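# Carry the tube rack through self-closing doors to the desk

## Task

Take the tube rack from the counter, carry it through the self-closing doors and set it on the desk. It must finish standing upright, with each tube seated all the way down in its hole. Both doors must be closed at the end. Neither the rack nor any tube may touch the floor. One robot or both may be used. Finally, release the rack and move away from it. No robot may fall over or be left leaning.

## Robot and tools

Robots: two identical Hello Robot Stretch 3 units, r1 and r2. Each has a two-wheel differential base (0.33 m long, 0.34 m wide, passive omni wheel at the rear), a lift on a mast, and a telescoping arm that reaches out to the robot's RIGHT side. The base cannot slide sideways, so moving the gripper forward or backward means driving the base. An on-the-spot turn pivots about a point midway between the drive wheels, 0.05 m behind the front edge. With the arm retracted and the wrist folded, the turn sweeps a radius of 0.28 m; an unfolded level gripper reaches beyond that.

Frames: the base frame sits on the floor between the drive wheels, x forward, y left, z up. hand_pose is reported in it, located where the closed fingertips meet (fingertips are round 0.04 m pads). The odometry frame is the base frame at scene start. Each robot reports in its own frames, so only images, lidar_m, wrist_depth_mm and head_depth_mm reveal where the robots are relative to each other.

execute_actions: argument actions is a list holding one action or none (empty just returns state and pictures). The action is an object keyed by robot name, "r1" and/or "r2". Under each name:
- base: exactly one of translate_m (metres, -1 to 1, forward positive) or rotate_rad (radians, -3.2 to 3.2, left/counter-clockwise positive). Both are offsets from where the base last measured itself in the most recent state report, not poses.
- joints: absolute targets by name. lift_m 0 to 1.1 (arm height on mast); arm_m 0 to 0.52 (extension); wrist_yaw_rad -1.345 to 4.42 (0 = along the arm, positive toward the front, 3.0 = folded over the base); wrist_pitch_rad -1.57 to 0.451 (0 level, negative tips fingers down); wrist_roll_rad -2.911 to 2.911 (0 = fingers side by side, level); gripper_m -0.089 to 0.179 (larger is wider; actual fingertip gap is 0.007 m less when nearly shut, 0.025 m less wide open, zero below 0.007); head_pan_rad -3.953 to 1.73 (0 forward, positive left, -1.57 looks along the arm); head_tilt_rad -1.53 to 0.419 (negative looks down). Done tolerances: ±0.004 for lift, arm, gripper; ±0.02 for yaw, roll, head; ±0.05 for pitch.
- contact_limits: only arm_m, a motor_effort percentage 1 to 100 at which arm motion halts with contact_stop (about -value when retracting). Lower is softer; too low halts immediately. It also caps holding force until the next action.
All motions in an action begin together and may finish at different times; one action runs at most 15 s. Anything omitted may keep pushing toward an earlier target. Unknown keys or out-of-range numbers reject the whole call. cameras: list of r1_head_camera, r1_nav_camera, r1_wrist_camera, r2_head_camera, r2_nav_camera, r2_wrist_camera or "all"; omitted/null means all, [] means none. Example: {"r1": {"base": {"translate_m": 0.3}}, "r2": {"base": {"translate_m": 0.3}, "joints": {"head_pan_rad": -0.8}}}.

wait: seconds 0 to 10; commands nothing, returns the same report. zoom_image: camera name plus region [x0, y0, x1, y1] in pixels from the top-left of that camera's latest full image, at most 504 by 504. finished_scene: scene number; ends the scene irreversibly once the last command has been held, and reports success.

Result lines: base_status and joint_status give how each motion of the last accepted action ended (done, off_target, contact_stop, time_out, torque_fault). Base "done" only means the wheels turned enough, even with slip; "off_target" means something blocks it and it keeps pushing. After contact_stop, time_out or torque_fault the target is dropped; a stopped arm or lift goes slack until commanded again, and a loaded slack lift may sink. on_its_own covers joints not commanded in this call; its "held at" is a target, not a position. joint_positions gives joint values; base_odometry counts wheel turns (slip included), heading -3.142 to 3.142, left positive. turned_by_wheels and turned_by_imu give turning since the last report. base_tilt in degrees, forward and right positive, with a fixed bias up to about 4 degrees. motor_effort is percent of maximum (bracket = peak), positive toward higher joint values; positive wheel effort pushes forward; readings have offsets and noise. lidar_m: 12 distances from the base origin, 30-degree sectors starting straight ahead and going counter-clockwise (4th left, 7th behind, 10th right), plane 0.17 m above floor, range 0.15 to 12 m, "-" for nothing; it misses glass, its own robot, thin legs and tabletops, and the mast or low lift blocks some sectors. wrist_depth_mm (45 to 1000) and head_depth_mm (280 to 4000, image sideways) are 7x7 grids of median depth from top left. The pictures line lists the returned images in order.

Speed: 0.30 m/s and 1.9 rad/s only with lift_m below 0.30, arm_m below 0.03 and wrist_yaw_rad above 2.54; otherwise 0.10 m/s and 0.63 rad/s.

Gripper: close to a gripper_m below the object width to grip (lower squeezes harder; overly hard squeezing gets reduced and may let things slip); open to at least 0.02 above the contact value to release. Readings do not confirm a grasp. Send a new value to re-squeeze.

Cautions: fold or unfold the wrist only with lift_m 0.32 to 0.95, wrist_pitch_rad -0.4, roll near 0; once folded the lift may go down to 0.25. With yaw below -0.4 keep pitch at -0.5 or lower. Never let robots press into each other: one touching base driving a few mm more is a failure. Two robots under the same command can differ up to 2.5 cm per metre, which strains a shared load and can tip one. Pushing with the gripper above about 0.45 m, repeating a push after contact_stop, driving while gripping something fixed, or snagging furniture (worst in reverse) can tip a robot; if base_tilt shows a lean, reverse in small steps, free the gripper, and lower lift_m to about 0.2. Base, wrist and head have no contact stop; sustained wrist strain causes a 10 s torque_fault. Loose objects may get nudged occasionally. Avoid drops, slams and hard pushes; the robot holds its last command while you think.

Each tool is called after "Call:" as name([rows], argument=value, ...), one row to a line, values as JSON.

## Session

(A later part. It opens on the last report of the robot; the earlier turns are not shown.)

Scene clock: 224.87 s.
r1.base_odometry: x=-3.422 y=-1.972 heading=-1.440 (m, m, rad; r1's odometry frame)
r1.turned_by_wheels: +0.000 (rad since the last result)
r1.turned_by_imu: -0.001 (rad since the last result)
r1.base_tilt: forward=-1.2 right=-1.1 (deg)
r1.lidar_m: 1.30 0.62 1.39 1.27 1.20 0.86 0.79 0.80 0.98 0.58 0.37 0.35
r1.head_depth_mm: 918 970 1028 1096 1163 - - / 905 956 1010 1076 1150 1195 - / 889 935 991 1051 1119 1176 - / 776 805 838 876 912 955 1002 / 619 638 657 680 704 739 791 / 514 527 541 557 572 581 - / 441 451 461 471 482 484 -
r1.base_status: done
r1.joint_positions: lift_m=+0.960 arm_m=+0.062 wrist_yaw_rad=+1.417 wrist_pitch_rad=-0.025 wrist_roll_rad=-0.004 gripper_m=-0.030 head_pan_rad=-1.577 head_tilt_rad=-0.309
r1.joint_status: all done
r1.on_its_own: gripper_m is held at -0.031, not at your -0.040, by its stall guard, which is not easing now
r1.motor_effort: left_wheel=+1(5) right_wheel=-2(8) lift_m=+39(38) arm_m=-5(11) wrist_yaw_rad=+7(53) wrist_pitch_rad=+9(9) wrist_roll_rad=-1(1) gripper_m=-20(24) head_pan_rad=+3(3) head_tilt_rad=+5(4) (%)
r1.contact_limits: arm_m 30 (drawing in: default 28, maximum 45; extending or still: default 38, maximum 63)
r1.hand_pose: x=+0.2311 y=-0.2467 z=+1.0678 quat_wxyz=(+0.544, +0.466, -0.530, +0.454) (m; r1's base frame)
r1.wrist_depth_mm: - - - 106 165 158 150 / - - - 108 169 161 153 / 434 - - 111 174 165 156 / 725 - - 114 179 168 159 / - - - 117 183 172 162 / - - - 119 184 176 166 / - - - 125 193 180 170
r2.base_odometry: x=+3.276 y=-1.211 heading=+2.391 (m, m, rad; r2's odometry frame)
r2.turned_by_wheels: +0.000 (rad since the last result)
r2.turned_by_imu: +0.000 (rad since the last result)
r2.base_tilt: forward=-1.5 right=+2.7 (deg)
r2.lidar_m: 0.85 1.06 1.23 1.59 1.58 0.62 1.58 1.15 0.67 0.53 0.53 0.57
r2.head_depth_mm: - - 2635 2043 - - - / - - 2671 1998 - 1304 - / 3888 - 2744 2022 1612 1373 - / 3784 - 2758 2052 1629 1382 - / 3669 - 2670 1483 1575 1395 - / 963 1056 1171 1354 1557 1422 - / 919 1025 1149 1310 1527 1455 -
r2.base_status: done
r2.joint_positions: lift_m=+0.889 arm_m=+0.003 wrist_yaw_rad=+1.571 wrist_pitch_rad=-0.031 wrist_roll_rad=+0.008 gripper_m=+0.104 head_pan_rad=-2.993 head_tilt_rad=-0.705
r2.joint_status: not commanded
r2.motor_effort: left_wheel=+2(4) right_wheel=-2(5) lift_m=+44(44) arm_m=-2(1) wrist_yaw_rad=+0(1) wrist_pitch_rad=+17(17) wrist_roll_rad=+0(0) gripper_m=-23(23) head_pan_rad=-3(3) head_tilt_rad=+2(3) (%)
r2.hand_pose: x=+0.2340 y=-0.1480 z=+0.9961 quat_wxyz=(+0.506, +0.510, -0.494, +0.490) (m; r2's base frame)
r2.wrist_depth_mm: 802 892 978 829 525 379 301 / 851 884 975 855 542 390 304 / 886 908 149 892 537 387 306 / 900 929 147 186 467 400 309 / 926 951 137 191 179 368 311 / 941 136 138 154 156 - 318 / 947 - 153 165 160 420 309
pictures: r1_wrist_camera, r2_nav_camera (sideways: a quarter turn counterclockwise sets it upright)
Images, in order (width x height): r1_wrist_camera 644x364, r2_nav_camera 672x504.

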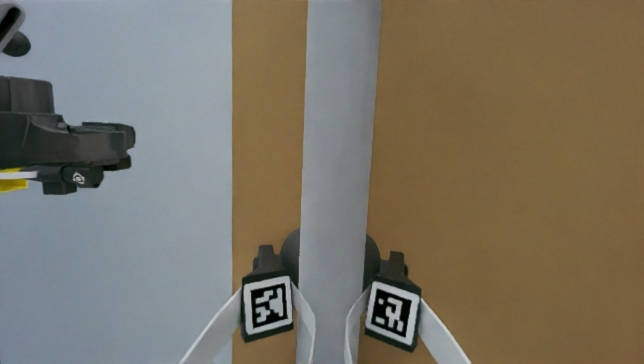

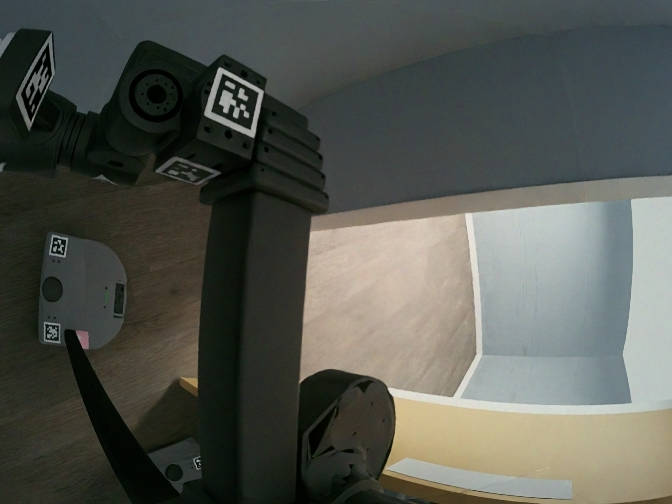

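Call:
execute_actions([
  {"r1":{"base":{"translate_m":-0.075},"joints":{"arm_m":0.066,"wrist_yaw_rad":1.515},"contact_limits":{"arm_m":30}},"r2":{"base":{"translate_m":-0.8}}},
], cameras=["r2_nav_camera"])

Scene clock: 234.27 s.
r1.base_odometry: x=-3.432 y=-1.898 heading=-1.440 (m, m, rad; r1's odometry frame)
r1.turned_by_wheels: +0.000 (rad since the last result)
r1.turned_by_imu: -0.003 (rad since the last result)
r1.base_tilt: forward=-1.2 right=-1.1 (deg)
r1.lidar_m: 1.38 1.39 1.38 1.21 1.18 0.79 0.72 0.72 0.90 0.63 0.37 0.33
r1.head_depth_mm: 928 980 1036 1106 1170 - - / 916 964 1021 1084 1153 - - / 899 950 1005 1074 1140 1199 - / 876 929 968 1024 1092 1153 1196 / 721 739 757 775 800 824 891 / 576 587 599 610 622 634 - / 479 486 494 503 512 512 -
r1.base_status: done
r1.joint_positions: lift_m=+0.960 arm_m=+0.066 wrist_yaw_rad=+1.515 wrist_pitch_rad=-0.025 wrist_roll_rad=-0.004 gripper_m=-0.030 head_pan_rad=-1.577 head_tilt_rad=-0.309
r1.joint_status: all done
r1.on_its_own: gripper_m is held at -0.031, not at your -0.040, by its stall guard, which is not easing now
r1.motor_effort: left_wheel=+1(4) right_wheel=-2(8) lift_m=+38(39) arm_m=-1(3) wrist_yaw_rad=+0(39) wrist_pitch_rad=+9(9) wrist_roll_rad=+0(1) gripper_m=-20(22) head_pan_rad=+3(4) head_tilt_rad=+4(5) (%)
r1.contact_limits: arm_m 30 (drawing in: default 28, maximum 45; extending or still: default 38, maximum 63)
r1.hand_pose: x=+0.2338 y=-0.2255 z=+1.0678 quat_wxyz=(+0.521, +0.491, -0.506, +0.480) (m; r1's base frame)
r1.wrist_depth_mm: - - - 106 164 157 149 / - - - 108 168 161 152 / - - - 111 174 163 155 / - - - 115 178 168 159 / - - - 117 181 171 162 / - - - 119 184 175 165 / - - - 129 192 179 168
r2.base_odometry: x=+3.861 y=-1.757 heading=+2.391 (m, m, rad; r2's odometry frame)
r2.turned_by_wheels: +0.000 (rad since the last result)
r2.turned_by_imu: -0.001 (rad since the last result)
r2.base_tilt: forward=-1.6 right=+2.7 (deg)
r2.lidar_m: 1.36 1.82 0.40 0.38 0.40 0.56 3.71 3.68 0.49 0.69 0.84 0.91
r2.head_depth_mm: 3409 3644 2635 2034 - - - / 3334 3550 2673 2006 - 1297 - / 3276 3538 2674 2013 1610 1363 - / 3140 3531 2725 2032 1632 1384 - / 3095 3445 2789 2056 1647 1406 - / 2970 3344 2873 2093 1645 1416 - / 2970 3226 2859 2094 1672 1450 -
r2.base_status: done
r2.joint_positions: lift_m=+0.889 arm_m=+0.003 wrist_yaw_rad=+1.571 wrist_pitch_rad=-0.031 wrist_roll_rad=+0.008 gripper_m=+0.104 head_pan_rad=-2.993 head_tilt_rad=-0.705
r2.joint_status: not commanded
r2.motor_effort: left_wheel=+3(3) right_wheel=-3(4) lift_m=+44(44) arm_m=-1(1) wrist_yaw_rad=+0(1) wrist_pitch_rad=+17(17) wrist_roll_rad=+0(0) gripper_m=-22(22) head_pan_rad=-3(3) head_tilt_rad=+2(2) (%)
r2.hand_pose: x=+0.2340 y=-0.1480 z=+0.9961 quat_wxyz=(+0.506, +0.510, -0.494, +0.490) (m; r2's base frame)
r2.wrist_depth_mm: - - - - 960 711 552 / - - - - - 716 572 / - - 148 - - 735 570 / - - 147 185 893 747 578 / - - 136 191 178 717 598 / - 137 137 155 156 - 606 / - - 152 165 161 769 572
pictures: r2_nav_camera (sideways: a quarter turn counterclockwise sets it upright)
Images, in order (width x height): r2_nav_camera 672x504.

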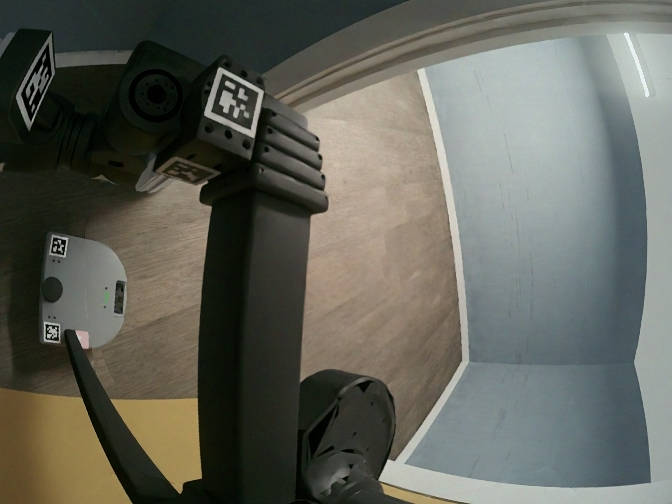

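Call:
execute_actions([
  {"r2":{"base":{"translate_m":-0.6},"joints":{"head_pan_rad":-2.1,"head_tilt_rad":-0.4}}},
], cameras=["r2_nav_camera","r2_head_camera"])

Scene clock: 241.67 s.
r1.base_odometry: x=-3.432 y=-1.898 heading=-1.440 (m, m, rad; r1's odometry frame)
r1.turned_by_wheels: +0.000 (rad since the last result)
r1.turned_by_imu: -0.002 (rad since the last result)
r1.base_tilt: forward=-1.2 right=-1.1 (deg)
r1.lidar_m: 1.38 1.39 1.37 1.20 1.18 0.78 0.72 0.73 0.90 0.63 0.37 0.33
r1.head_depth_mm: 929 980 1044 1103 1174 - - / 913 967 1023 1087 1156 - - / 901 950 1007 1068 1137 1190 - / 876 930 970 1023 1095 1154 1197 / 722 739 759 779 799 826 888 / 575 587 599 612 624 633 - / 479 486 494 503 511 512 -
r1.base_status: not commanded
r1.joint_positions: lift_m=+0.960 arm_m=+0.066 wrist_yaw_rad=+1.515 wrist_pitch_rad=-0.025 wrist_roll_rad=-0.004 gripper_m=-0.030 head_pan_rad=-1.577 head_tilt_rad=-0.309
r1.joint_status: not commanded
r1.on_its_own: gripper_m is held at -0.031, not at your -0.040, by its stall guard, which is not easing now
r1.motor_effort: left_wheel=+1(1) right_wheel=-2(3) lift_m=+38(39) arm_m=-1(1) wrist_yaw_rad=+1(1) wrist_pitch_rad=+8(8) wrist_roll_rad=-1(1) gripper_m=-20(20) head_pan_rad=+4(3) head_tilt_rad=+4(5) (%)
r1.hand_pose: x=+0.2338 y=-0.2255 z=+1.0678 quat_wxyz=(+0.521, +0.491, -0.506, +0.480) (m; r1's base frame)
r1.wrist_depth_mm: - - - 106 165 157 149 / - - - 108 168 160 152 / - - - 111 174 163 155 / - - - 115 178 167 158 / - - - 117 181 171 161 / - - - 119 183 175 165 / - - - 129 194 179 168
r2.base_odometry: x=+4.300 y=-2.166 heading=+2.391 (m, m, rad; r2's odometry frame)
r2.turned_by_wheels: +0.000 (rad since the last result)
r2.turned_by_imu: +0.000 (rad since the last result)
r2.base_tilt: forward=-1.4 right=+2.6 (deg)
r2.lidar_m: 1.74 0.55 0.41 0.40 0.42 2.21 3.18 3.13 2.94 2.33 0.49 1.16
r2.head_depth_mm: 2689 2879 3044 3078 2240 1689 1387 / 2851 3031 3251 3330 2222 1685 1440 / 3100 3221 3533 3407 2271 1694 1483 / 3313 3535 3728 3485 2287 1716 1443 / 3393 3511 3722 3512 2306 1724 1430 / 3025 3159 3159 3234 2335 1737 1391 / 2759 2867 2878 3027 2388 1769 1402
r2.base_status: done
r2.joint_positions: lift_m=+0.889 arm_m=+0.003 wrist_yaw_rad=+1.571 wrist_pitch_rad=-0.031 wrist_roll_rad=+0.008 gripper_m=+0.104 head_pan_rad=-2.107 head_tilt_rad=-0.409
r2.joint_status: all done
r2.motor_effort: left_wheel=+2(4) right_wheel=-2(4) lift_m=+44(43) arm_m=-2(1) wrist_yaw_rad=+0(1) wrist_pitch_rad=+17(17) wrist_roll_rad=+0(0) gripper_m=-23(23) head_pan_rad=+3(33) head_tilt_rad=+3(17) (%)
r2.hand_pose: x=+0.2340 y=-0.1480 z=+0.9961 quat_wxyz=(+0.506, +0.510, -0.494, +0.490) (m; r2's base frame)
r2.wrist_depth_mm: 640 - - - - 933 736 / 645 - - - - 976 778 / 652 - 149 - - 994 759 / 643 - 147 186 - - 781 / 627 772 136 189 177 932 799 / 609 136 137 155 156 - 800 / 588 796 153 166 161 - 781
pictures: r2_head_camera (sideways: a quarter turn clockwise sets it upright), r2_nav_camera (sideways: a quarter turn counterclockwise sets it upright)
Images, in order (width x height): r2_head_camera 896x504, r2_nav_camera 672x504.

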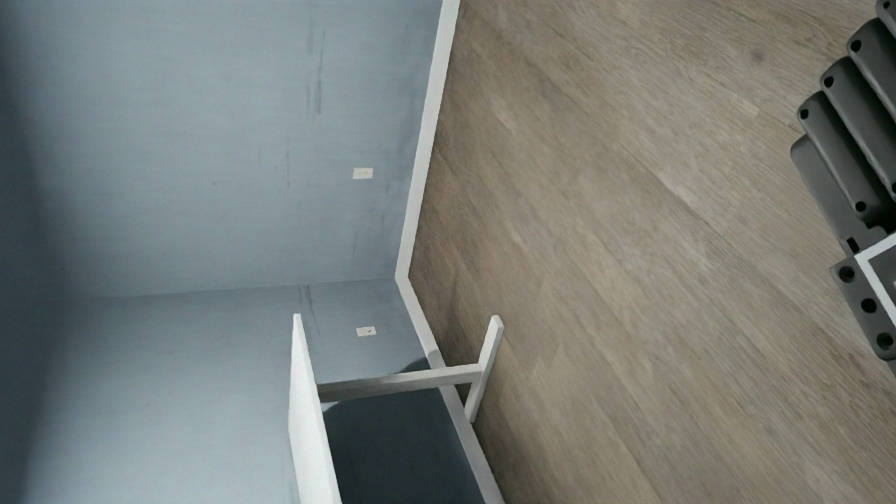

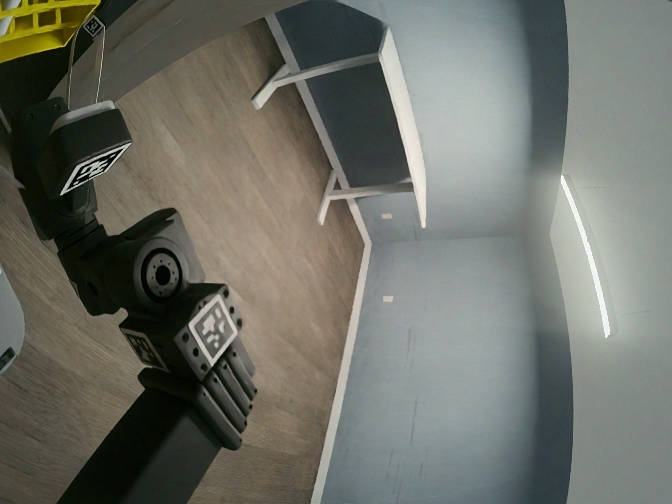

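Call:
execute_actions([
  {"r2":{"base":{"translate_m":-0.45}}},
], cameras=[])

Call:
execute_actions([
  {"r1":{"joints":{"gripper_m":0.09}},"r2":{"base":{"rotate_rad":1.52},"joints":{"head_pan_rad":-2.8}}},
], cameras=["r2_nav_camera","r1_nav_camera"])

Call:
execute_actions([
  {"r1":{"base":{"translate_m":-0.1}},"r2":{"base":{"translate_m":-1.0}}},
], cameras=["r2_nav_camera","r2_head_camera","r1_nav_camera"])

Scene clock: 248.37 s.
r1.base_odometry: x=-3.432 y=-1.898 heading=-1.440 (m, m, rad; r1's odometry frame)
r1.turned_by_wheels: +0.000 (rad since the last result)
r1.turned_by_imu: -0.002 (rad since the last result)
r1.base_tilt: forward=-1.2 right=-1.1 (deg)
r1.lidar_m: 1.37 1.39 1.37 1.21 1.18 0.78 0.72 0.72 0.90 0.63 0.37 0.33
r1.head_depth_mm: 929 980 1042 1104 1174 - - / 916 967 1022 1086 1155 - - / 899 949 1004 1070 1138 1191 - / 877 929 968 1023 1090 1156 1196 / 720 740 756 778 797 825 889 / 575 586 600 611 625 633 - / 479 487 494 503 512 512 -
r1.base_status: not commanded
r1.joint_positions: lift_m=+0.960 arm_m=+0.066 wrist_yaw_rad=+1.515 wrist_pitch_rad=-0.025 wrist_roll_rad=-0.004 gripper_m=-0.030 head_pan_rad=-1.577 head_tilt_rad=-0.309
r1.joint_status: not commanded
r1.on_its_own: gripper_m is held at -0.031, not at your -0.040, by its stall guard, which is not easing now
r1.motor_effort: left_wheel=+2(2) right_wheel=-3(3) lift_m=+38(39) arm_m=-1(1) wrist_yaw_rad=+0(1) wrist_pitch_rad=+9(9) wrist_roll_rad=+0(0) gripper_m=-19(20) head_pan_rad=+4(4) head_tilt_rad=+4(4) (%)
r1.hand_pose: x=+0.2338 y=-0.2255 z=+1.0678 quat_wxyz=(+0.521, +0.491, -0.506, +0.480) (m; r1's base frame)
r1.wrist_depth_mm: - - - 106 165 157 149 / - - - 108 169 160 152 / - - - 111 174 164 155 / - - - 115 178 167 158 / - - - 117 181 171 161 / - - - 119 183 175 165 / - - - 129 194 179 168
r2.base_odometry: x=+4.629 y=-2.473 heading=+2.391 (m, m, rad; r2's odometry frame)
r2.turned_by_wheels: +0.000 (rad since the last result)
r2.turned_by_imu: +0.000 (rad since the last result)
r2.base_tilt: forward=-1.6 right=+2.7 (deg)
r2.lidar_m: 2.03 0.56 0.48 0.68 1.88 2.01 2.76 2.73 2.93 2.85 1.15 0.79
r2.head_depth_mm: 2329 2498 2642 2765 2222 1677 1381 / 2480 2646 2868 2996 2246 1678 1439 / 2693 2837 3016 3182 2280 1696 1490 / 2851 3081 3354 3436 2305 1712 1455 / 3159 3361 3579 3564 2312 1731 1425 / 3108 3340 3473 3478 2351 1741 1389 / 2926 3009 3115 3221 2328 1759 1409
r2.base_status: done
r2.joint_positions: lift_m=+0.889 arm_m=+0.003 wrist_yaw_rad=+1.571 wrist_pitch_rad=-0.031 wrist_roll_rad=+0.008 gripper_m=+0.104 head_pan_rad=-2.107 head_tilt_rad=-0.409
r2.joint_status: not commanded
r2.motor_effort: left_wheel=+3(3) right_wheel=-2(5) lift_m=+43(44) arm_m=-1(1) wrist_yaw_rad=-1(1) wrist_pitch_rad=+17(17) wrist_roll_rad=+0(0) gripper_m=-23(22) head_pan_rad=+2(2) head_tilt_rad=+3(4) (%)
r2.hand_pose: x=+0.2340 y=-0.1480 z=+0.9961 quat_wxyz=(+0.506, +0.510, -0.494, +0.490) (m; r2's base frame)
r2.wrist_depth_mm: 633 954 - - - 564 643 / 654 934 - - - 589 662 / 629 939 148 - - 596 689 / 651 928 147 184 644 621 749 / 641 767 136 191 178 638 807 / 625 136 137 154 155 - 848 / 594 843 152 166 160 703 943
pictures: none
No camera images: the call's "cameras" was empty. Leave "cameras" out to get every camera's image.

Scene clock: 251.73 s.
r1.base_odometry: x=-3.432 y=-1.898 heading=-1.440 (m, m, rad; r1's odometry frame)
r1.turned_by_wheels: +0.000 (rad since the last result)
r1.turned_by_imu: -0.001 (rad since the last result)
r1.base_tilt: forward=-1.2 right=-1.1 (deg)
r1.lidar_m: 1.38 1.39 1.38 1.21 1.19 0.79 0.72 0.72 0.90 0.95 0.90 0.93
r1.head_depth_mm: 924 981 1038 1108 1167 - - / 916 967 1026 1091 1159 - - / 901 950 1006 1068 1141 1192 - / 879 932 979 1043 1105 1182 1253 / 849 889 934 984 1039 1104 1172 / 799 840 879 922 970 1010 - / 762 792 829 867 910 951 -
r1.base_status: not commanded
r1.joint_positions: lift_m=+0.960 arm_m=+0.066 wrist_yaw_rad=+1.513 wrist_pitch_rad=-0.024 wrist_roll_rad=-0.004 gripper_m=+0.090 head_pan_rad=-1.577 head_tilt_rad=-0.309
r1.joint_status: all done
r1.motor_effort: left_wheel=+1(2) right_wheel=+1(3) lift_m=+38(39) arm_m=-2(1) wrist_yaw_rad=+2(3) wrist_pitch_rad=+8(8) wrist_roll_rad=-1(1) gripper_m=+0(79) head_pan_rad=+3(3) head_tilt_rad=+4(5) (%)
r1.hand_pose: x=+0.2338 y=-0.2259 z=+1.0681 quat_wxyz=(+0.522, +0.491, -0.507, +0.480) (m; r1's base frame)
r1.wrist_depth_mm: - - - - - 622 525 / - - - - - 632 530 / - - - - - 629 530 / - - - - - 628 538 / - - - - - 665 542 / - - - - - 645 545 / - - - - - 632 551
r2.base_odometry: x=+4.629 y=-2.473 heading=-2.372 (m, m, rad; r2's odometry frame)
r2.turned_by_wheels: +1.520 (rad since the last result)
r2.turned_by_imu: +1.542 (rad since the last result)
r2.base_tilt: forward=-1.5 right=+2.6 (deg)
r2.lidar_m: 0.64 1.87 1.98 2.79 2.76 2.89 2.84 1.32 0.79 0.68 0.56 0.48
r2.head_depth_mm: 2482 2669 2907 3040 2227 1677 1352 / 2466 2628 2829 3003 2251 1686 1351 / 2456 2630 2767 2985 2259 1701 1365 / 2395 2590 2706 2969 2306 1726 1372 / 2398 2583 2814 2935 2324 1722 1374 / 2391 2510 2626 2378 2082 1688 1393 / 1739 1624 1541 1455 1363 1298 1247
r2.base_status: done
r2.joint_positions: lift_m=+0.889 arm_m=+0.003 wrist_yaw_rad=+1.571 wrist_pitch_rad=-0.031 wrist_roll_rad=+0.008 gripper_m=+0.104 head_pan_rad=-2.793 head_tilt_rad=-0.408
r2.joint_status: all done
r2.motor_effort: left_wheel=-2(9) right_wheel=+0(3) lift_m=+44(44) arm_m=-1(2) wrist_yaw_rad=-1(0) wrist_pitch_rad=+17(17) wrist_roll_rad=+0(0) gripper_m=-23(22) head_pan_rad=-3(30) head_tilt_rad=+3(3) (%)
r2.hand_pose: x=+0.2340 y=-0.1480 z=+0.9961 quat_wxyz=(+0.506, +0.510, -0.494, +0.490) (m; r2's base frame)
r2.wrist_depth_mm: - - - 519 330 323 291 / - - - 549 337 333 297 / - - 149 568 337 343 303 / - - 147 186 336 353 310 / - - 135 191 178 347 316 / - 136 137 155 156 - 324 / - - 152 165 161 379 318
pictures: r1_nav_camera (sideways: a quarter turn counterclockwise sets it upright), r2_nav_camera (sideways: a quarter turn counterclockwise sets it upright)
Images, in order (width x height): r1_nav_camera 672x504, r2_nav_camera 672x504.

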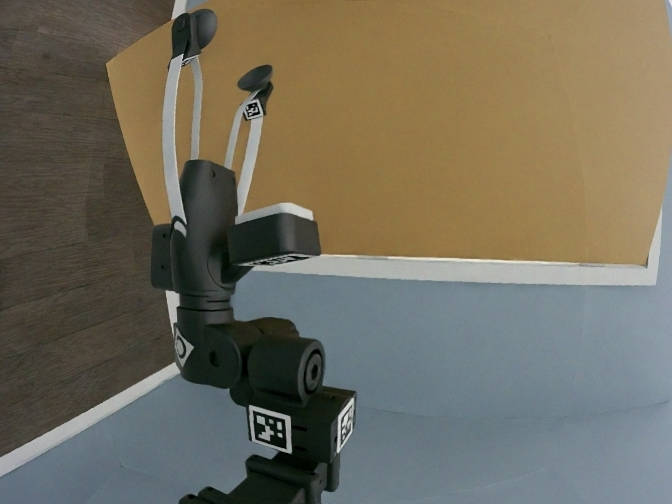

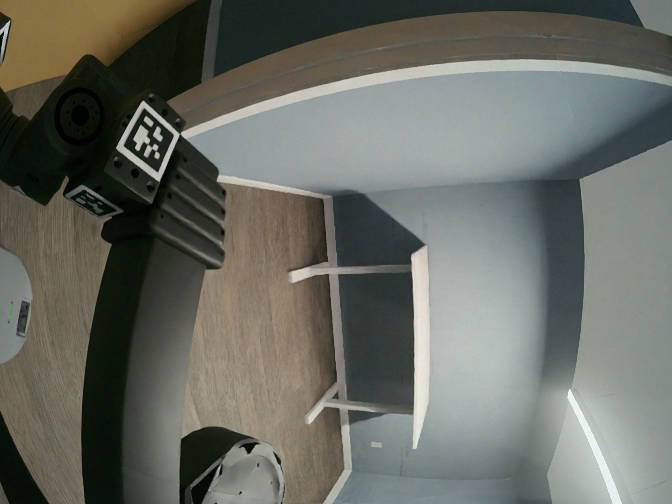

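Scene clock: 262.90 s.
r1.base_odometry: x=-3.445 y=-1.798 heading=-1.440 (m, m, rad; r1's odometry frame)
r1.turned_by_wheels: +0.000 (rad since the last result)
r1.turned_by_imu: -0.004 (rad since the last result)
r1.base_tilt: forward=-1.3 right=-1.1 (deg)
r1.lidar_m: 1.47 1.49 1.36 1.16 1.05 0.68 0.62 0.62 0.77 1.05 1.07 1.32
r1.head_depth_mm: 942 997 1058 1126 1188 - - / 928 979 1041 1108 1176 - - / 916 966 1022 1087 1159 1211 - / 902 950 1004 1062 1136 1212 1281 / 886 931 990 1042 1122 1186 1268 / 881 925 977 1031 1101 1147 - / 865 912 963 1018 1079 1146 -
r1.base_status: done
r1.joint_positions: lift_m=+0.960 arm_m=+0.066 wrist_yaw_rad=+1.513 wrist_pitch_rad=-0.024 wrist_roll_rad=-0.004 gripper_m=+0.090 head_pan_rad=-1.577 head_tilt_rad=-0.309
r1.joint_status: not commanded
r1.motor_effort: left_wheel=+2(1) right_wheel=+0(4) lift_m=+38(38) arm_m=-1(1) wrist_yaw_rad=+2(2) wrist_pitch_rad=+8(8) wrist_roll_rad=-1(1) gripper_m=-1(0) head_pan_rad=+3(4) head_tilt_rad=+4(4) (%)
r1.hand_pose: x=+0.2338 y=-0.2258 z=+1.0681 quat_wxyz=(+0.522, +0.491, -0.507, +0.480) (m; r1's base frame)
r1.wrist_depth_mm: - - - - - - 831 / - - - - - - 822 / - - - - - - 825 / - - - - - - 817 / - - - - - - 823 / - - - - - - 821 / - - - - - - 800
r2.base_odometry: x=+5.348 y=-1.778 heading=-2.372 (m, m, rad; r2's odometry frame)
r2.turned_by_wheels: +0.000 (rad since the last result)
r2.turned_by_imu: -0.001 (rad since the last result)
r2.base_tilt: forward=-1.5 right=+2.7 (deg)
r2.lidar_m: 1.43 2.77 2.92 2.34 2.30 2.41 1.85 1.55 1.15 0.88 0.86 1.00
r2.head_depth_mm: 1725 1825 1790 2179 2214 1672 1349 / 1706 1823 1855 2118 2229 1695 1344 / 1700 1810 1890 2123 2205 1697 1362 / 1686 1801 1872 2091 2164 1718 1369 / 1680 1753 1846 2045 2175 1711 1374 / 1648 1776 1836 2023 2160 1755 1387 / 1637 1745 1867 2035 2134 1752 1404
r2.base_status: done
r2.joint_positions: lift_m=+0.889 arm_m=+0.003 wrist_yaw_rad=+1.571 wrist_pitch_rad=-0.031 wrist_roll_rad=+0.008 gripper_m=+0.104 head_pan_rad=-2.793 head_tilt_rad=-0.408
r2.joint_status: not commanded
r2.motor_effort: left_wheel=-2(5) right_wheel=+1(1) lift_m=+44(44) arm_m=-1(1) wrist_yaw_rad=+0(1) wrist_pitch_rad=+17(17) wrist_roll_rad=+0(0) gripper_m=-23(22) head_pan_rad=-3(3) head_tilt_rad=+3(5) (%)
r2.hand_pose: x=+0.2340 y=-0.1480 z=+0.9961 quat_wxyz=(+0.506, +0.510, -0.494, +0.490) (m; r2's base frame)
r2.wrist_depth_mm: - - - - - 783 630 / - - - - - 796 622 / - - 148 - - 813 636 / - - 147 185 944 847 643 / - - 135 190 177 799 653 / - 136 137 155 155 - 668 / - - 153 165 161 845 653
pictures: r1_nav_camera (sideways: a quarter turn counterclockwise sets it upright), r2_head_camera (sideways: a quarter turn clockwise sets it upright), r2_nav_camera (sideways: a quarter turn counterclockwise sets it upright)
Images, in order (width x height): r1_nav_camera 672x504, r2_head_camera 896x504, r2_nav_camera 672x504.

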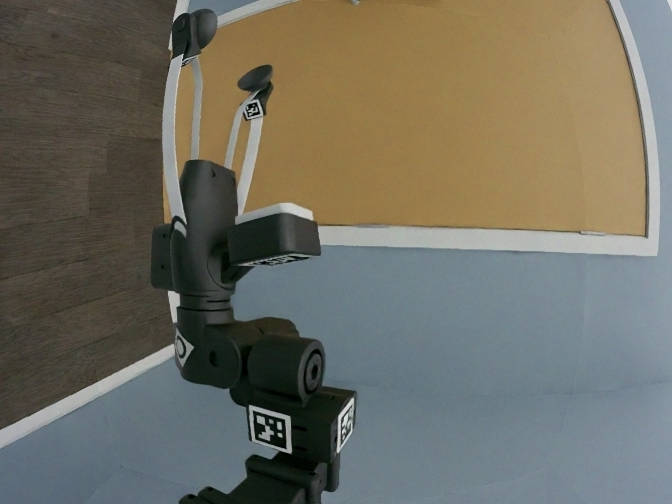

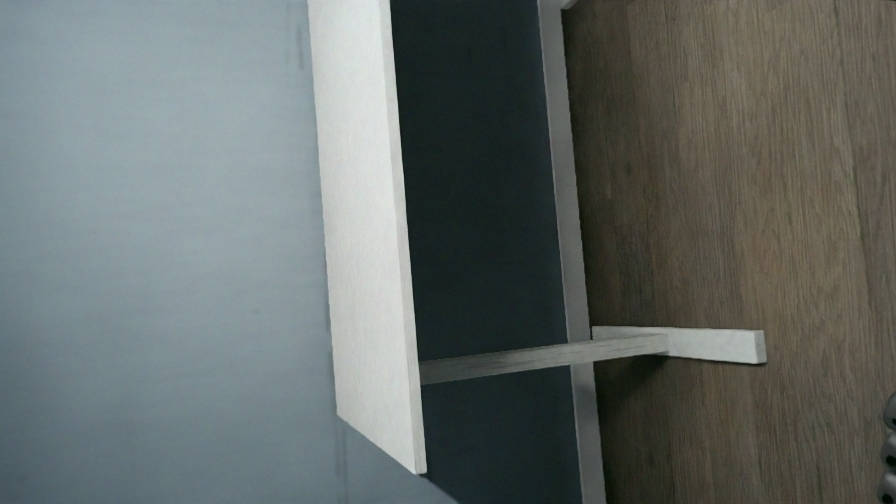

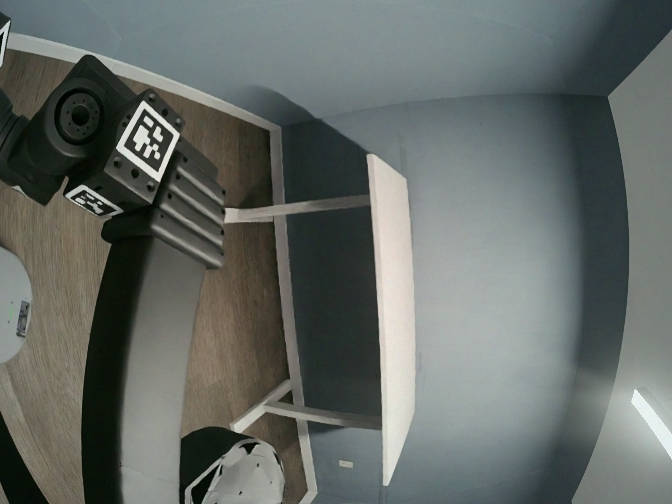

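Call:
execute_actions([
  {"r2":{"base":{"translate_m":-0.42},"joints":{"lift_m":0.96}}},
], cameras=[])

Call:
execute_actions([
  {"r2":{"base":{"rotate_rad":-1.155},"joints":{"wrist_yaw_rad":0,"head_pan_rad":-1.57,"head_tilt_rad":-0.5}}},
], cameras=["r2_head_camera","r2_wrist_camera"])

Scene clock: 268.60 s.
r1.base_odometry: x=-3.445 y=-1.798 heading=-1.440 (m, m, rad; r1's odometry frame)
r1.turned_by_wheels: +0.000 (rad since the last result)
r1.turned_by_imu: -0.002 (rad since the last result)
r1.base_tilt: forward=-1.2 right=-1.1 (deg)
r1.lidar_m: 1.47 1.49 1.36 1.16 1.05 0.68 0.62 0.62 0.77 1.05 1.07 1.32
r1.head_depth_mm: 939 995 1057 1124 1188 - - / 927 981 1040 1103 1177 - - / 915 967 1024 1086 1159 1211 - / 907 949 1005 1063 1133 1202 1282 / 884 931 989 1044 1122 1188 1266 / 881 925 978 1035 1099 1151 - / 868 909 964 1014 1081 1143 -
r1.base_status: not commanded
r1.joint_positions: lift_m=+0.960 arm_m=+0.066 wrist_yaw_rad=+1.513 wrist_pitch_rad=-0.024 wrist_roll_rad=-0.004 gripper_m=+0.090 head_pan_rad=-1.577 head_tilt_rad=-0.309
r1.joint_status: not commanded
r1.motor_effort: left_wheel=+1(1) right_wheel=+0(0) lift_m=+38(38) arm_m=-1(2) wrist_yaw_rad=+2(2) wrist_pitch_rad=+8(8) wrist_roll_rad=-1(1) gripper_m=+0(1) head_pan_rad=+3(2) head_tilt_rad=+4(5) (%)
r1.hand_pose: x=+0.2338 y=-0.2258 z=+1.0681 quat_wxyz=(+0.522, +0.491, -0.507, +0.480) (m; r1's base frame)
r1.wrist_depth_mm: - - - - - - 819 / - - - - - - 817 / - - - - - - 823 / - - - - - - 820 / - - - - - - 822 / - - - - - - 818 / - - - - - - 812
r2.base_odometry: x=+5.649 y=-1.485 heading=-2.372 (m, m, rad; r2's odometry frame)
r2.turned_by_wheels: +0.000 (rad since the last result)
r2.turned_by_imu: +0.000 (rad since the last result)
r2.base_tilt: forward=-1.5 right=+2.7 (deg)
r2.lidar_m: 1.71 3.13 2.81 2.14 2.12 2.17 1.44 1.22 1.22 1.08 1.05 1.11
r2.head_depth_mm: 1394 1500 1577 1057 1892 1674 1370 / 1386 1485 1556 1077 1883 1695 1395 / 1369 1468 1537 1015 1851 1703 1447 / 1357 1454 1540 1028 1827 1717 1455 / 1350 1436 1524 1044 1810 1730 - / 1334 1439 1517 982 1779 1749 - / 1336 1414 1507 999 1718 1831 -
r2.base_status: done
r2.joint_positions: lift_m=+0.959 arm_m=+0.003 wrist_yaw_rad=+1.571 wrist_pitch_rad=-0.031 wrist_roll_rad=+0.008 gripper_m=+0.104 head_pan_rad=-2.793 head_tilt_rad=-0.408
r2.joint_status: all done
r2.motor_effort: left_wheel=-2(5) right_wheel=+1(2) lift_m=+47(49) arm_m=-1(1) wrist_yaw_rad=+0(0) wrist_pitch_rad=+17(17) wrist_roll_rad=+0(0) gripper_m=-22(23) head_pan_rad=-3(3) head_tilt_rad=+3(3) (%)
r2.hand_pose: x=+0.2340 y=-0.1480 z=+1.0660 quat_wxyz=(+0.506, +0.510, -0.494, +0.490) (m; r2's base frame)
r2.wrist_depth_mm: - - - - - 980 711 / - - - - - 989 719 / - - 149 - - 922 728 / - - 148 185 - 929 741 / - - 136 192 178 879 740 / - 136 137 155 155 - 767 / - - 153 166 160 990 726
pictures: none
No camera images: the call's "cameras" was empty. Leave "cameras" out to get every camera's image.

Scene clock: 271.40 s.
r1.base_odometry: x=-3.445 y=-1.798 heading=-1.440 (m, m, rad; r1's odometry frame)
r1.turned_by_wheels: +0.000 (rad since the last result)
r1.turned_by_imu: -0.001 (rad since the last result)
r1.base_tilt: forward=-1.2 right=-1.0 (deg)
r1.lidar_m: 1.47 1.49 1.36 1.16 1.05 0.68 0.62 0.63 0.77 1.05 1.07 1.32
r1.head_depth_mm: 941 996 1056 1124 1190 - - / 929 977 1037 1104 1177 - - / 916 968 1022 1082 1162 1211 - / 903 954 1000 1065 1136 1206 1280 / 885 928 990 1043 1120 1193 1266 / 879 923 978 1035 1096 1150 - / 868 912 962 1016 1082 1147 -
r1.base_status: not commanded
r1.joint_positions: lift_m=+0.960 arm_m=+0.066 wrist_yaw_rad=+1.513 wrist_pitch_rad=-0.024 wrist_roll_rad=-0.004 gripper_m=+0.090 head_pan_rad=-1.577 head_tilt_rad=-0.309
r1.joint_status: not commanded
r1.motor_effort: left_wheel=+1(2) right_wheel=+0(0) lift_m=+38(38) arm_m=-1(1) wrist_yaw_rad=+2(1) wrist_pitch_rad=+8(8) wrist_roll_rad=-1(0) gripper_m=-1(1) head_pan_rad=+4(4) head_tilt_rad=+4(4) (%)
r1.hand_pose: x=+0.2338 y=-0.2258 z=+1.0681 quat_wxyz=(+0.522, +0.491, -0.507, +0.480) (m; r1's base frame)
r1.wrist_depth_mm: - - - - - - 819 / - - - - - - 824 / - - - - - - 822 / - - - - - - 817 / - - - - - - 809 / - - - - - - 809 / - - - - - - 822
r2.base_odometry: x=+5.649 y=-1.485 heading=+2.756 (m, m, rad; r2's odometry frame)
r2.turned_by_wheels: -1.155 (rad since the last result)
r2.turned_by_imu: -1.171 (rad since the last result)
r2.base_tilt: forward=-1.5 right=+2.6 (deg)
r2.lidar_m: 1.05 1.08 1.53 3.14 3.12 2.20 2.10 2.15 1.44 1.62 1.22 1.10
r2.head_depth_mm: 1352 1463 1235 1735 1890 - - / 1346 1449 1254 900 433 - - / 1333 1441 1297 848 416 - - / 1333 1444 1327 410 422 1576 1296 / 1327 1455 1354 1735 1885 1589 1299 / 1331 1440 1396 979 1837 1513 1302 / 1328 1446 1425 993 1891 1615 1315
r2.base_status: done
r2.joint_positions: lift_m=+0.959 arm_m=+0.003 wrist_yaw_rad=+0.001 wrist_pitch_rad=-0.031 wrist_roll_rad=+0.008 gripper_m=+0.104 head_pan_rad=-1.577 head_tilt_rad=-0.494
r2.joint_status: all done
r2.motor_effort: left_wheel=+3(7) right_wheel=-2(5) lift_m=+46(46) arm_m=-1(1) wrist_yaw_rad=+0(3) wrist_pitch_rad=+17(17) wrist_roll_rad=+0(0) gripper_m=-23(22) head_pan_rad=+2(35) head_tilt_rad=-1(10) (%)
r2.hand_pose: x=-0.0213 y=-0.4032 z=+1.0660 quat_wxyz=(+0.705, +0.012, -0.709, -0.011) (m; r2's base frame)
r2.wrist_depth_mm: - - - - - - - / - - - - - - - / - - 150 - - - - / - 938 147 186 776 925 895 / 628 584 137 192 178 - - / - 135 138 154 155 - - / - - 152 166 160 - -
pictures: r2_head_camera (sideways: a quarter turn clockwise sets it upright), r2_wrist_camera
Images, in order (width x height): r2_head_camera 896x504, r2_wrist_camera 644x364.

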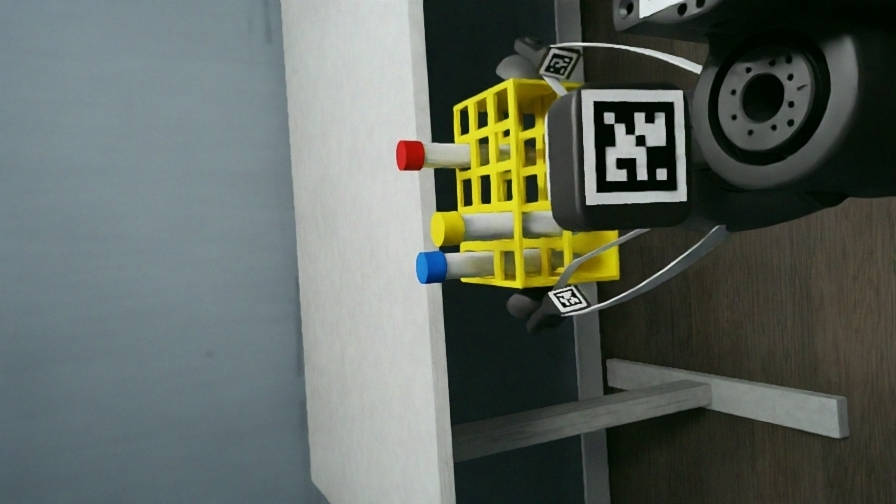

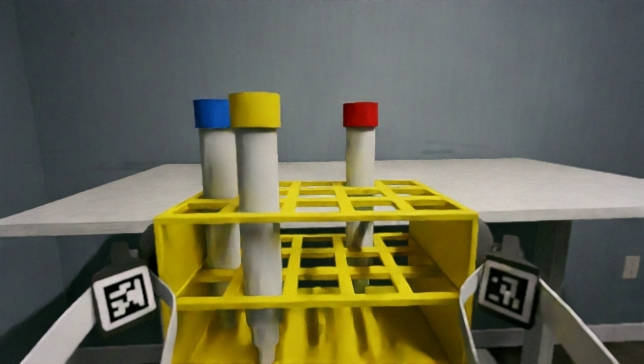

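Call:
execute_actions([
  {"r2":{"base":{"rotate_rad":0.8}}},
], cameras=[])

Call:
execute_actions([
  {"r2":{"base":{"translate_m":-0.22},"joints":{"arm_m":0.2}}},
], cameras=[])

Call:
execute_actions([
  {"r2":{"base":{"rotate_rad":-0.75},"joints":{"arm_m":0.3,"lift_m":0.98}}},
], cameras=["r2_head_camera","r2_wrist_camera"])

Scene clock: 274.10 s.
r1.base_odometry: x=-3.445 y=-1.798 heading=-1.440 (m, m, rad; r1's odometry frame)
r1.turned_by_wheels: +0.000 (rad since the last result)
r1.turned_by_imu: -0.001 (rad since the last result)
r1.base_tilt: forward=-1.2 right=-1.0 (deg)
r1.lidar_m: 1.47 1.49 1.36 1.16 1.05 0.68 0.62 0.62 0.77 1.05 1.07 1.32
r1.head_depth_mm: 939 999 1055 1122 1187 - - / 928 981 1039 1107 1178 - - / 915 964 1022 1086 1155 1211 - / 902 953 1007 1067 1133 1208 1286 / 886 934 991 1045 1117 1189 1266 / 882 927 975 1033 1099 1153 - / 867 912 962 1017 1082 1144 -
r1.base_status: not commanded
r1.joint_positions: lift_m=+0.960 arm_m=+0.066 wrist_yaw_rad=+1.513 wrist_pitch_rad=-0.024 wrist_roll_rad=-0.004 gripper_m=+0.090 head_pan_rad=-1.577 head_tilt_rad=-0.309
r1.joint_status: not commanded
r1.motor_effort: left_wheel=+1(1) right_wheel=+0(0) lift_m=+38(38) arm_m=-1(1) wrist_yaw_rad=+2(2) wrist_pitch_rad=+8(8) wrist_roll_rad=+0(1) gripper_m=+0(0) head_pan_rad=+3(3) head_tilt_rad=+5(4) (%)
r1.hand_pose: x=+0.2338 y=-0.2258 z=+1.0681 quat_wxyz=(+0.522, +0.491, -0.507, +0.480) (m; r1's base frame)
r1.wrist_depth_mm: - - - - - - 826 / - - - - - - 828 / - - - - - - 803 / - - - - - - 805 / - - - - - - 815 / - - - - - - 828 / - - - - - - 817
r2.base_odometry: x=+5.649 y=-1.485 heading=-2.727 (m, m, rad; r2's odometry frame)
r2.turned_by_wheels: +0.800 (rad since the last result)
r2.turned_by_imu: +0.811 (rad since the last result)
r2.base_tilt: forward=-1.5 right=+2.7 (deg)
r2.lidar_m: 1.18 2.01 3.13 2.46 2.10 2.10 1.44 1.63 1.22 1.23 1.05 1.05
r2.head_depth_mm: 1460 1557 1614 1805 1888 - - / 1537 1650 1807 1911 432 - - / 1377 1504 1625 1621 415 - - / 1243 1336 1432 417 422 1599 1294 / 1127 1202 1286 1380 1487 1543 1298 / 1034 1092 1161 1244 1337 1439 1309 / 957 997 1061 1130 1201 1289 1306
r2.base_status: done
r2.joint_positions: lift_m=+0.959 arm_m=+0.003 wrist_yaw_rad=+0.000 wrist_pitch_rad=-0.031 wrist_roll_rad=+0.008 gripper_m=+0.104 head_pan_rad=-1.577 head_tilt_rad=-0.494
r2.joint_status: not commanded
r2.motor_effort: left_wheel=-2(7) right_wheel=+1(3) lift_m=+46(46) arm_m=+0(1) wrist_yaw_rad=+0(1) wrist_pitch_rad=+17(17) wrist_roll_rad=+0(0) gripper_m=-23(23) head_pan_rad=+3(3) head_tilt_rad=-1(1) (%)
r2.hand_pose: x=-0.0213 y=-0.4032 z=+1.0660 quat_wxyz=(+0.705, +0.012, -0.709, -0.011) (m; r2's base frame)
r2.wrist_depth_mm: 663 792 960 - - - - / 676 799 958 - - - - / 689 801 148 - - - - / 697 812 147 187 781 893 843 / 709 788 138 192 178 598 536 / 698 136 138 154 156 - - / 694 813 153 165 161 - -
pictures: none
No camera images: the call's "cameras" was empty. Leave "cameras" out to get every camera's image.

Scene clock: 277.27 s.
r1.base_odometry: x=-3.445 y=-1.798 heading=-1.440 (m, m, rad; r1's odometry frame)
r1.turned_by_wheels: +0.000 (rad since the last result)
r1.turned_by_imu: -0.001 (rad since the last result)
r1.base_tilt: forward=-1.2 right=-1.0 (deg)
r1.lidar_m: 1.47 1.48 1.36 1.16 1.05 0.68 0.62 0.62 0.77 1.05 1.07 1.32
r1.head_depth_mm: 941 996 1060 1121 1191 - - / 930 978 1037 1106 1180 - - / 917 962 1023 1086 1162 1209 - / 902 953 1002 1064 1139 1208 1286 / 886 934 987 1045 1118 1189 1267 / 880 924 976 1035 1100 1152 - / 866 912 961 1020 1078 1146 -
r1.base_status: not commanded
r1.joint_positions: lift_m=+0.960 arm_m=+0.066 wrist_yaw_rad=+1.513 wrist_pitch_rad=-0.024 wrist_roll_rad=-0.004 gripper_m=+0.090 head_pan_rad=-1.577 head_tilt_rad=-0.309
r1.joint_status: not commanded
r1.motor_effort: left_wheel=+2(2) right_wheel=+0(0) lift_m=+38(38) arm_m=-2(1) wrist_yaw_rad=+2(2) wrist_pitch_rad=+8(8) wrist_roll_rad=-1(0) gripper_m=+1(0) head_pan_rad=+3(4) head_tilt_rad=+5(4) (%)
r1.hand_pose: x=+0.2338 y=-0.2258 z=+1.0681 quat_wxyz=(+0.522, +0.491, -0.507, +0.480) (m; r1's base frame)
r1.wrist_depth_mm: - - - - - - 816 / - - - - - - 823 / - - - - - - 818 / - - - - - - 811 / - - - - - - 819 / - - - - - - 806 / - - - - - - 808
r2.base_odometry: x=+5.851 y=-1.397 heading=-2.728 (m, m, rad; r2's odometry frame)
r2.turned_by_wheels: +0.000 (rad since the last result)
r2.turned_by_imu: +0.000 (rad since the last result)
r2.base_tilt: forward=-1.6 right=+2.6 (deg)
r2.lidar_m: 1.38 2.31 3.28 2.29 1.94 1.94 1.22 1.26 1.14 1.15 1.21 1.21
r2.head_depth_mm: 1327 1410 1228 - 1728 1548 1268 / 1423 1540 1592 - 1791 1485 1277 / 1538 1659 1766 - - 1560 1281 / 1439 1540 1616 610 1896 1586 1286 / 1300 1389 1492 1613 1728 1577 1295 / 1193 1268 1349 1434 1547 1559 1303 / 1100 1160 1225 1308 1392 1476 1312
r2.base_status: done
r2.joint_positions: lift_m=+0.959 arm_m=+0.200 wrist_yaw_rad=+0.000 wrist_pitch_rad=-0.031 wrist_roll_rad=+0.008 gripper_m=+0.104 head_pan_rad=-1.577 head_tilt_rad=-0.494
r2.joint_status: all done
r2.motor_effort: left_wheel=-1(8) right_wheel=+2(2) lift_m=+46(47) arm_m=+3(5) wrist_yaw_rad=+0(0) wrist_pitch_rad=+17(17) wrist_roll_rad=+0(0) gripper_m=-22(23) head_pan_rad=+2(2) head_tilt_rad=-1(2) (%)
r2.hand_pose: x=-0.0214 y=-0.6000 z=+1.0660 quat_wxyz=(+0.705, +0.011, -0.709, -0.011) (m; r2's base frame)
r2.wrist_depth_mm: 695 825 985 - - 968 836 / 692 814 980 - - - 856 / 718 831 149 - - - 858 / 722 828 147 188 777 899 817 / 743 787 137 192 178 489 493 / 738 136 138 154 155 - 340 / 719 832 152 166 161 - 275
pictures: none
No camera images: the call's "cameras" was empty. Leave "cameras" out to get every camera's image.

Scene clock: 279.40 s.
r1.base_odometry: x=-3.445 y=-1.798 heading=-1.440 (m, m, rad; r1's odometry frame)
r1.turned_by_wheels: +0.000 (rad since the last result)
r1.turned_by_imu: -0.001 (rad since the last result)
r1.base_tilt: forward=-1.1 right=-1.0 (deg)
r1.lidar_m: 1.47 1.49 1.36 1.16 1.05 0.68 0.62 0.63 0.77 1.05 1.07 1.32
r1.head_depth_mm: 945 994 1052 1120 1188 - - / 929 977 1038 1103 1177 - - / 916 967 1020 1088 1155 1210 - / 903 951 1002 1068 1132 1206 1284 / 884 929 988 1045 1117 1192 1267 / 880 929 977 1036 1098 1150 - / 867 911 962 1023 1082 1140 -
r1.base_status: not commanded
r1.joint_positions: lift_m=+0.960 arm_m=+0.066 wrist_yaw_rad=+1.513 wrist_pitch_rad=-0.024 wrist_roll_rad=-0.004 gripper_m=+0.090 head_pan_rad=-1.577 head_tilt_rad=-0.309
r1.joint_status: not commanded
r1.motor_effort: left_wheel=+2(1) right_wheel=+0(0) lift_m=+39(38) arm_m=-1(1) wrist_yaw_rad=+2(1) wrist_pitch_rad=+8(8) wrist_roll_rad=-1(0) gripper_m=+2(0) head_pan_rad=+3(3) head_tilt_rad=+5(5) (%)
r1.hand_pose: x=+0.2338 y=-0.2258 z=+1.0681 quat_wxyz=(+0.522, +0.491, -0.507, +0.480) (m; r1's base frame)
r1.wrist_depth_mm: - - - - - - 825 / - - - - - - 810 / - - - - - - 809 / - - - - - - 809 / - - - - - - 825 / - - - - - - 800 / - - - - - - 816
r2.base_odometry: x=+5.851 y=-1.397 heading=+2.806 (m, m, rad; r2's odometry frame)
r2.turned_by_wheels: -0.750 (rad since the last result)
r2.turned_by_imu: -0.760 (rad since the last result)
r2.base_tilt: forward=-1.5 right=+2.7 (deg)
r2.lidar_m: 1.21 1.26 1.84 3.28 2.73 2.01 1.94 2.01 1.22 1.47 1.14 1.25
r2.head_depth_mm: 1205 1299 1368 768 1744 1541 1266 / 1210 1306 1371 904 1757 1551 1271 / 1206 1312 1386 - 1756 1556 1281 / 1213 1308 1267 775 1754 1574 1303 / 1216 1316 1352 838 1763 1582 1305 / 1217 1324 1385 847 1759 1610 1312 / 1222 1328 1387 813 1700 1434 1297
r2.base_status: done
r2.joint_positions: lift_m=+0.979 arm_m=+0.300 wrist_yaw_rad=+0.000 wrist_pitch_rad=-0.031 wrist_roll_rad=+0.008 gripper_m=+0.104 head_pan_rad=-1.577 head_tilt_rad=-0.494
r2.joint_status: all done
r2.motor_effort: left_wheel=+2(6) right_wheel=-2(4) lift_m=+46(44) arm_m=+4(2) wrist_yaw_rad=+0(1) wrist_pitch_rad=+17(17) wrist_roll_rad=+0(0) gripper_m=-23(23) head_pan_rad=+2(2) head_tilt_rad=-1(2) (%)
r2.hand_pose: x=-0.0215 y=-0.7000 z=+1.0860 quat_wxyz=(+0.705, +0.011, -0.709, -0.011) (m; r2's base frame)
r2.wrist_depth_mm: 850 874 879 861 866 885 863 / 870 895 903 903 883 897 887 / 910 925 150 925 914 916 912 / 922 925 147 187 847 915 930 / 573 536 154 194 177 552 553 / 389 136 144 153 156 - 384 / 305 283 153 165 161 278 290
pictures: r2_head_camera (sideways: a quarter turn clockwise sets it upright), r2_wrist_camera
Images, in order (width x height): r2_head_camera 896x504, r2_wrist_camera 644x364.

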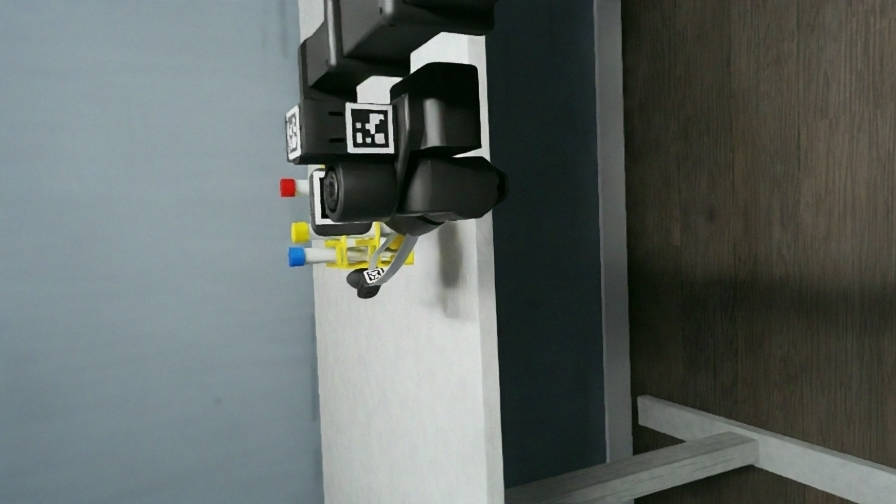

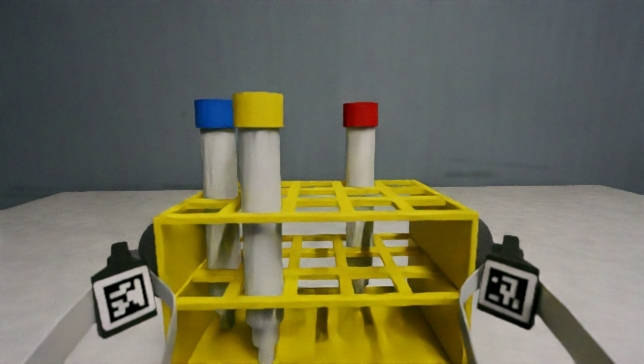

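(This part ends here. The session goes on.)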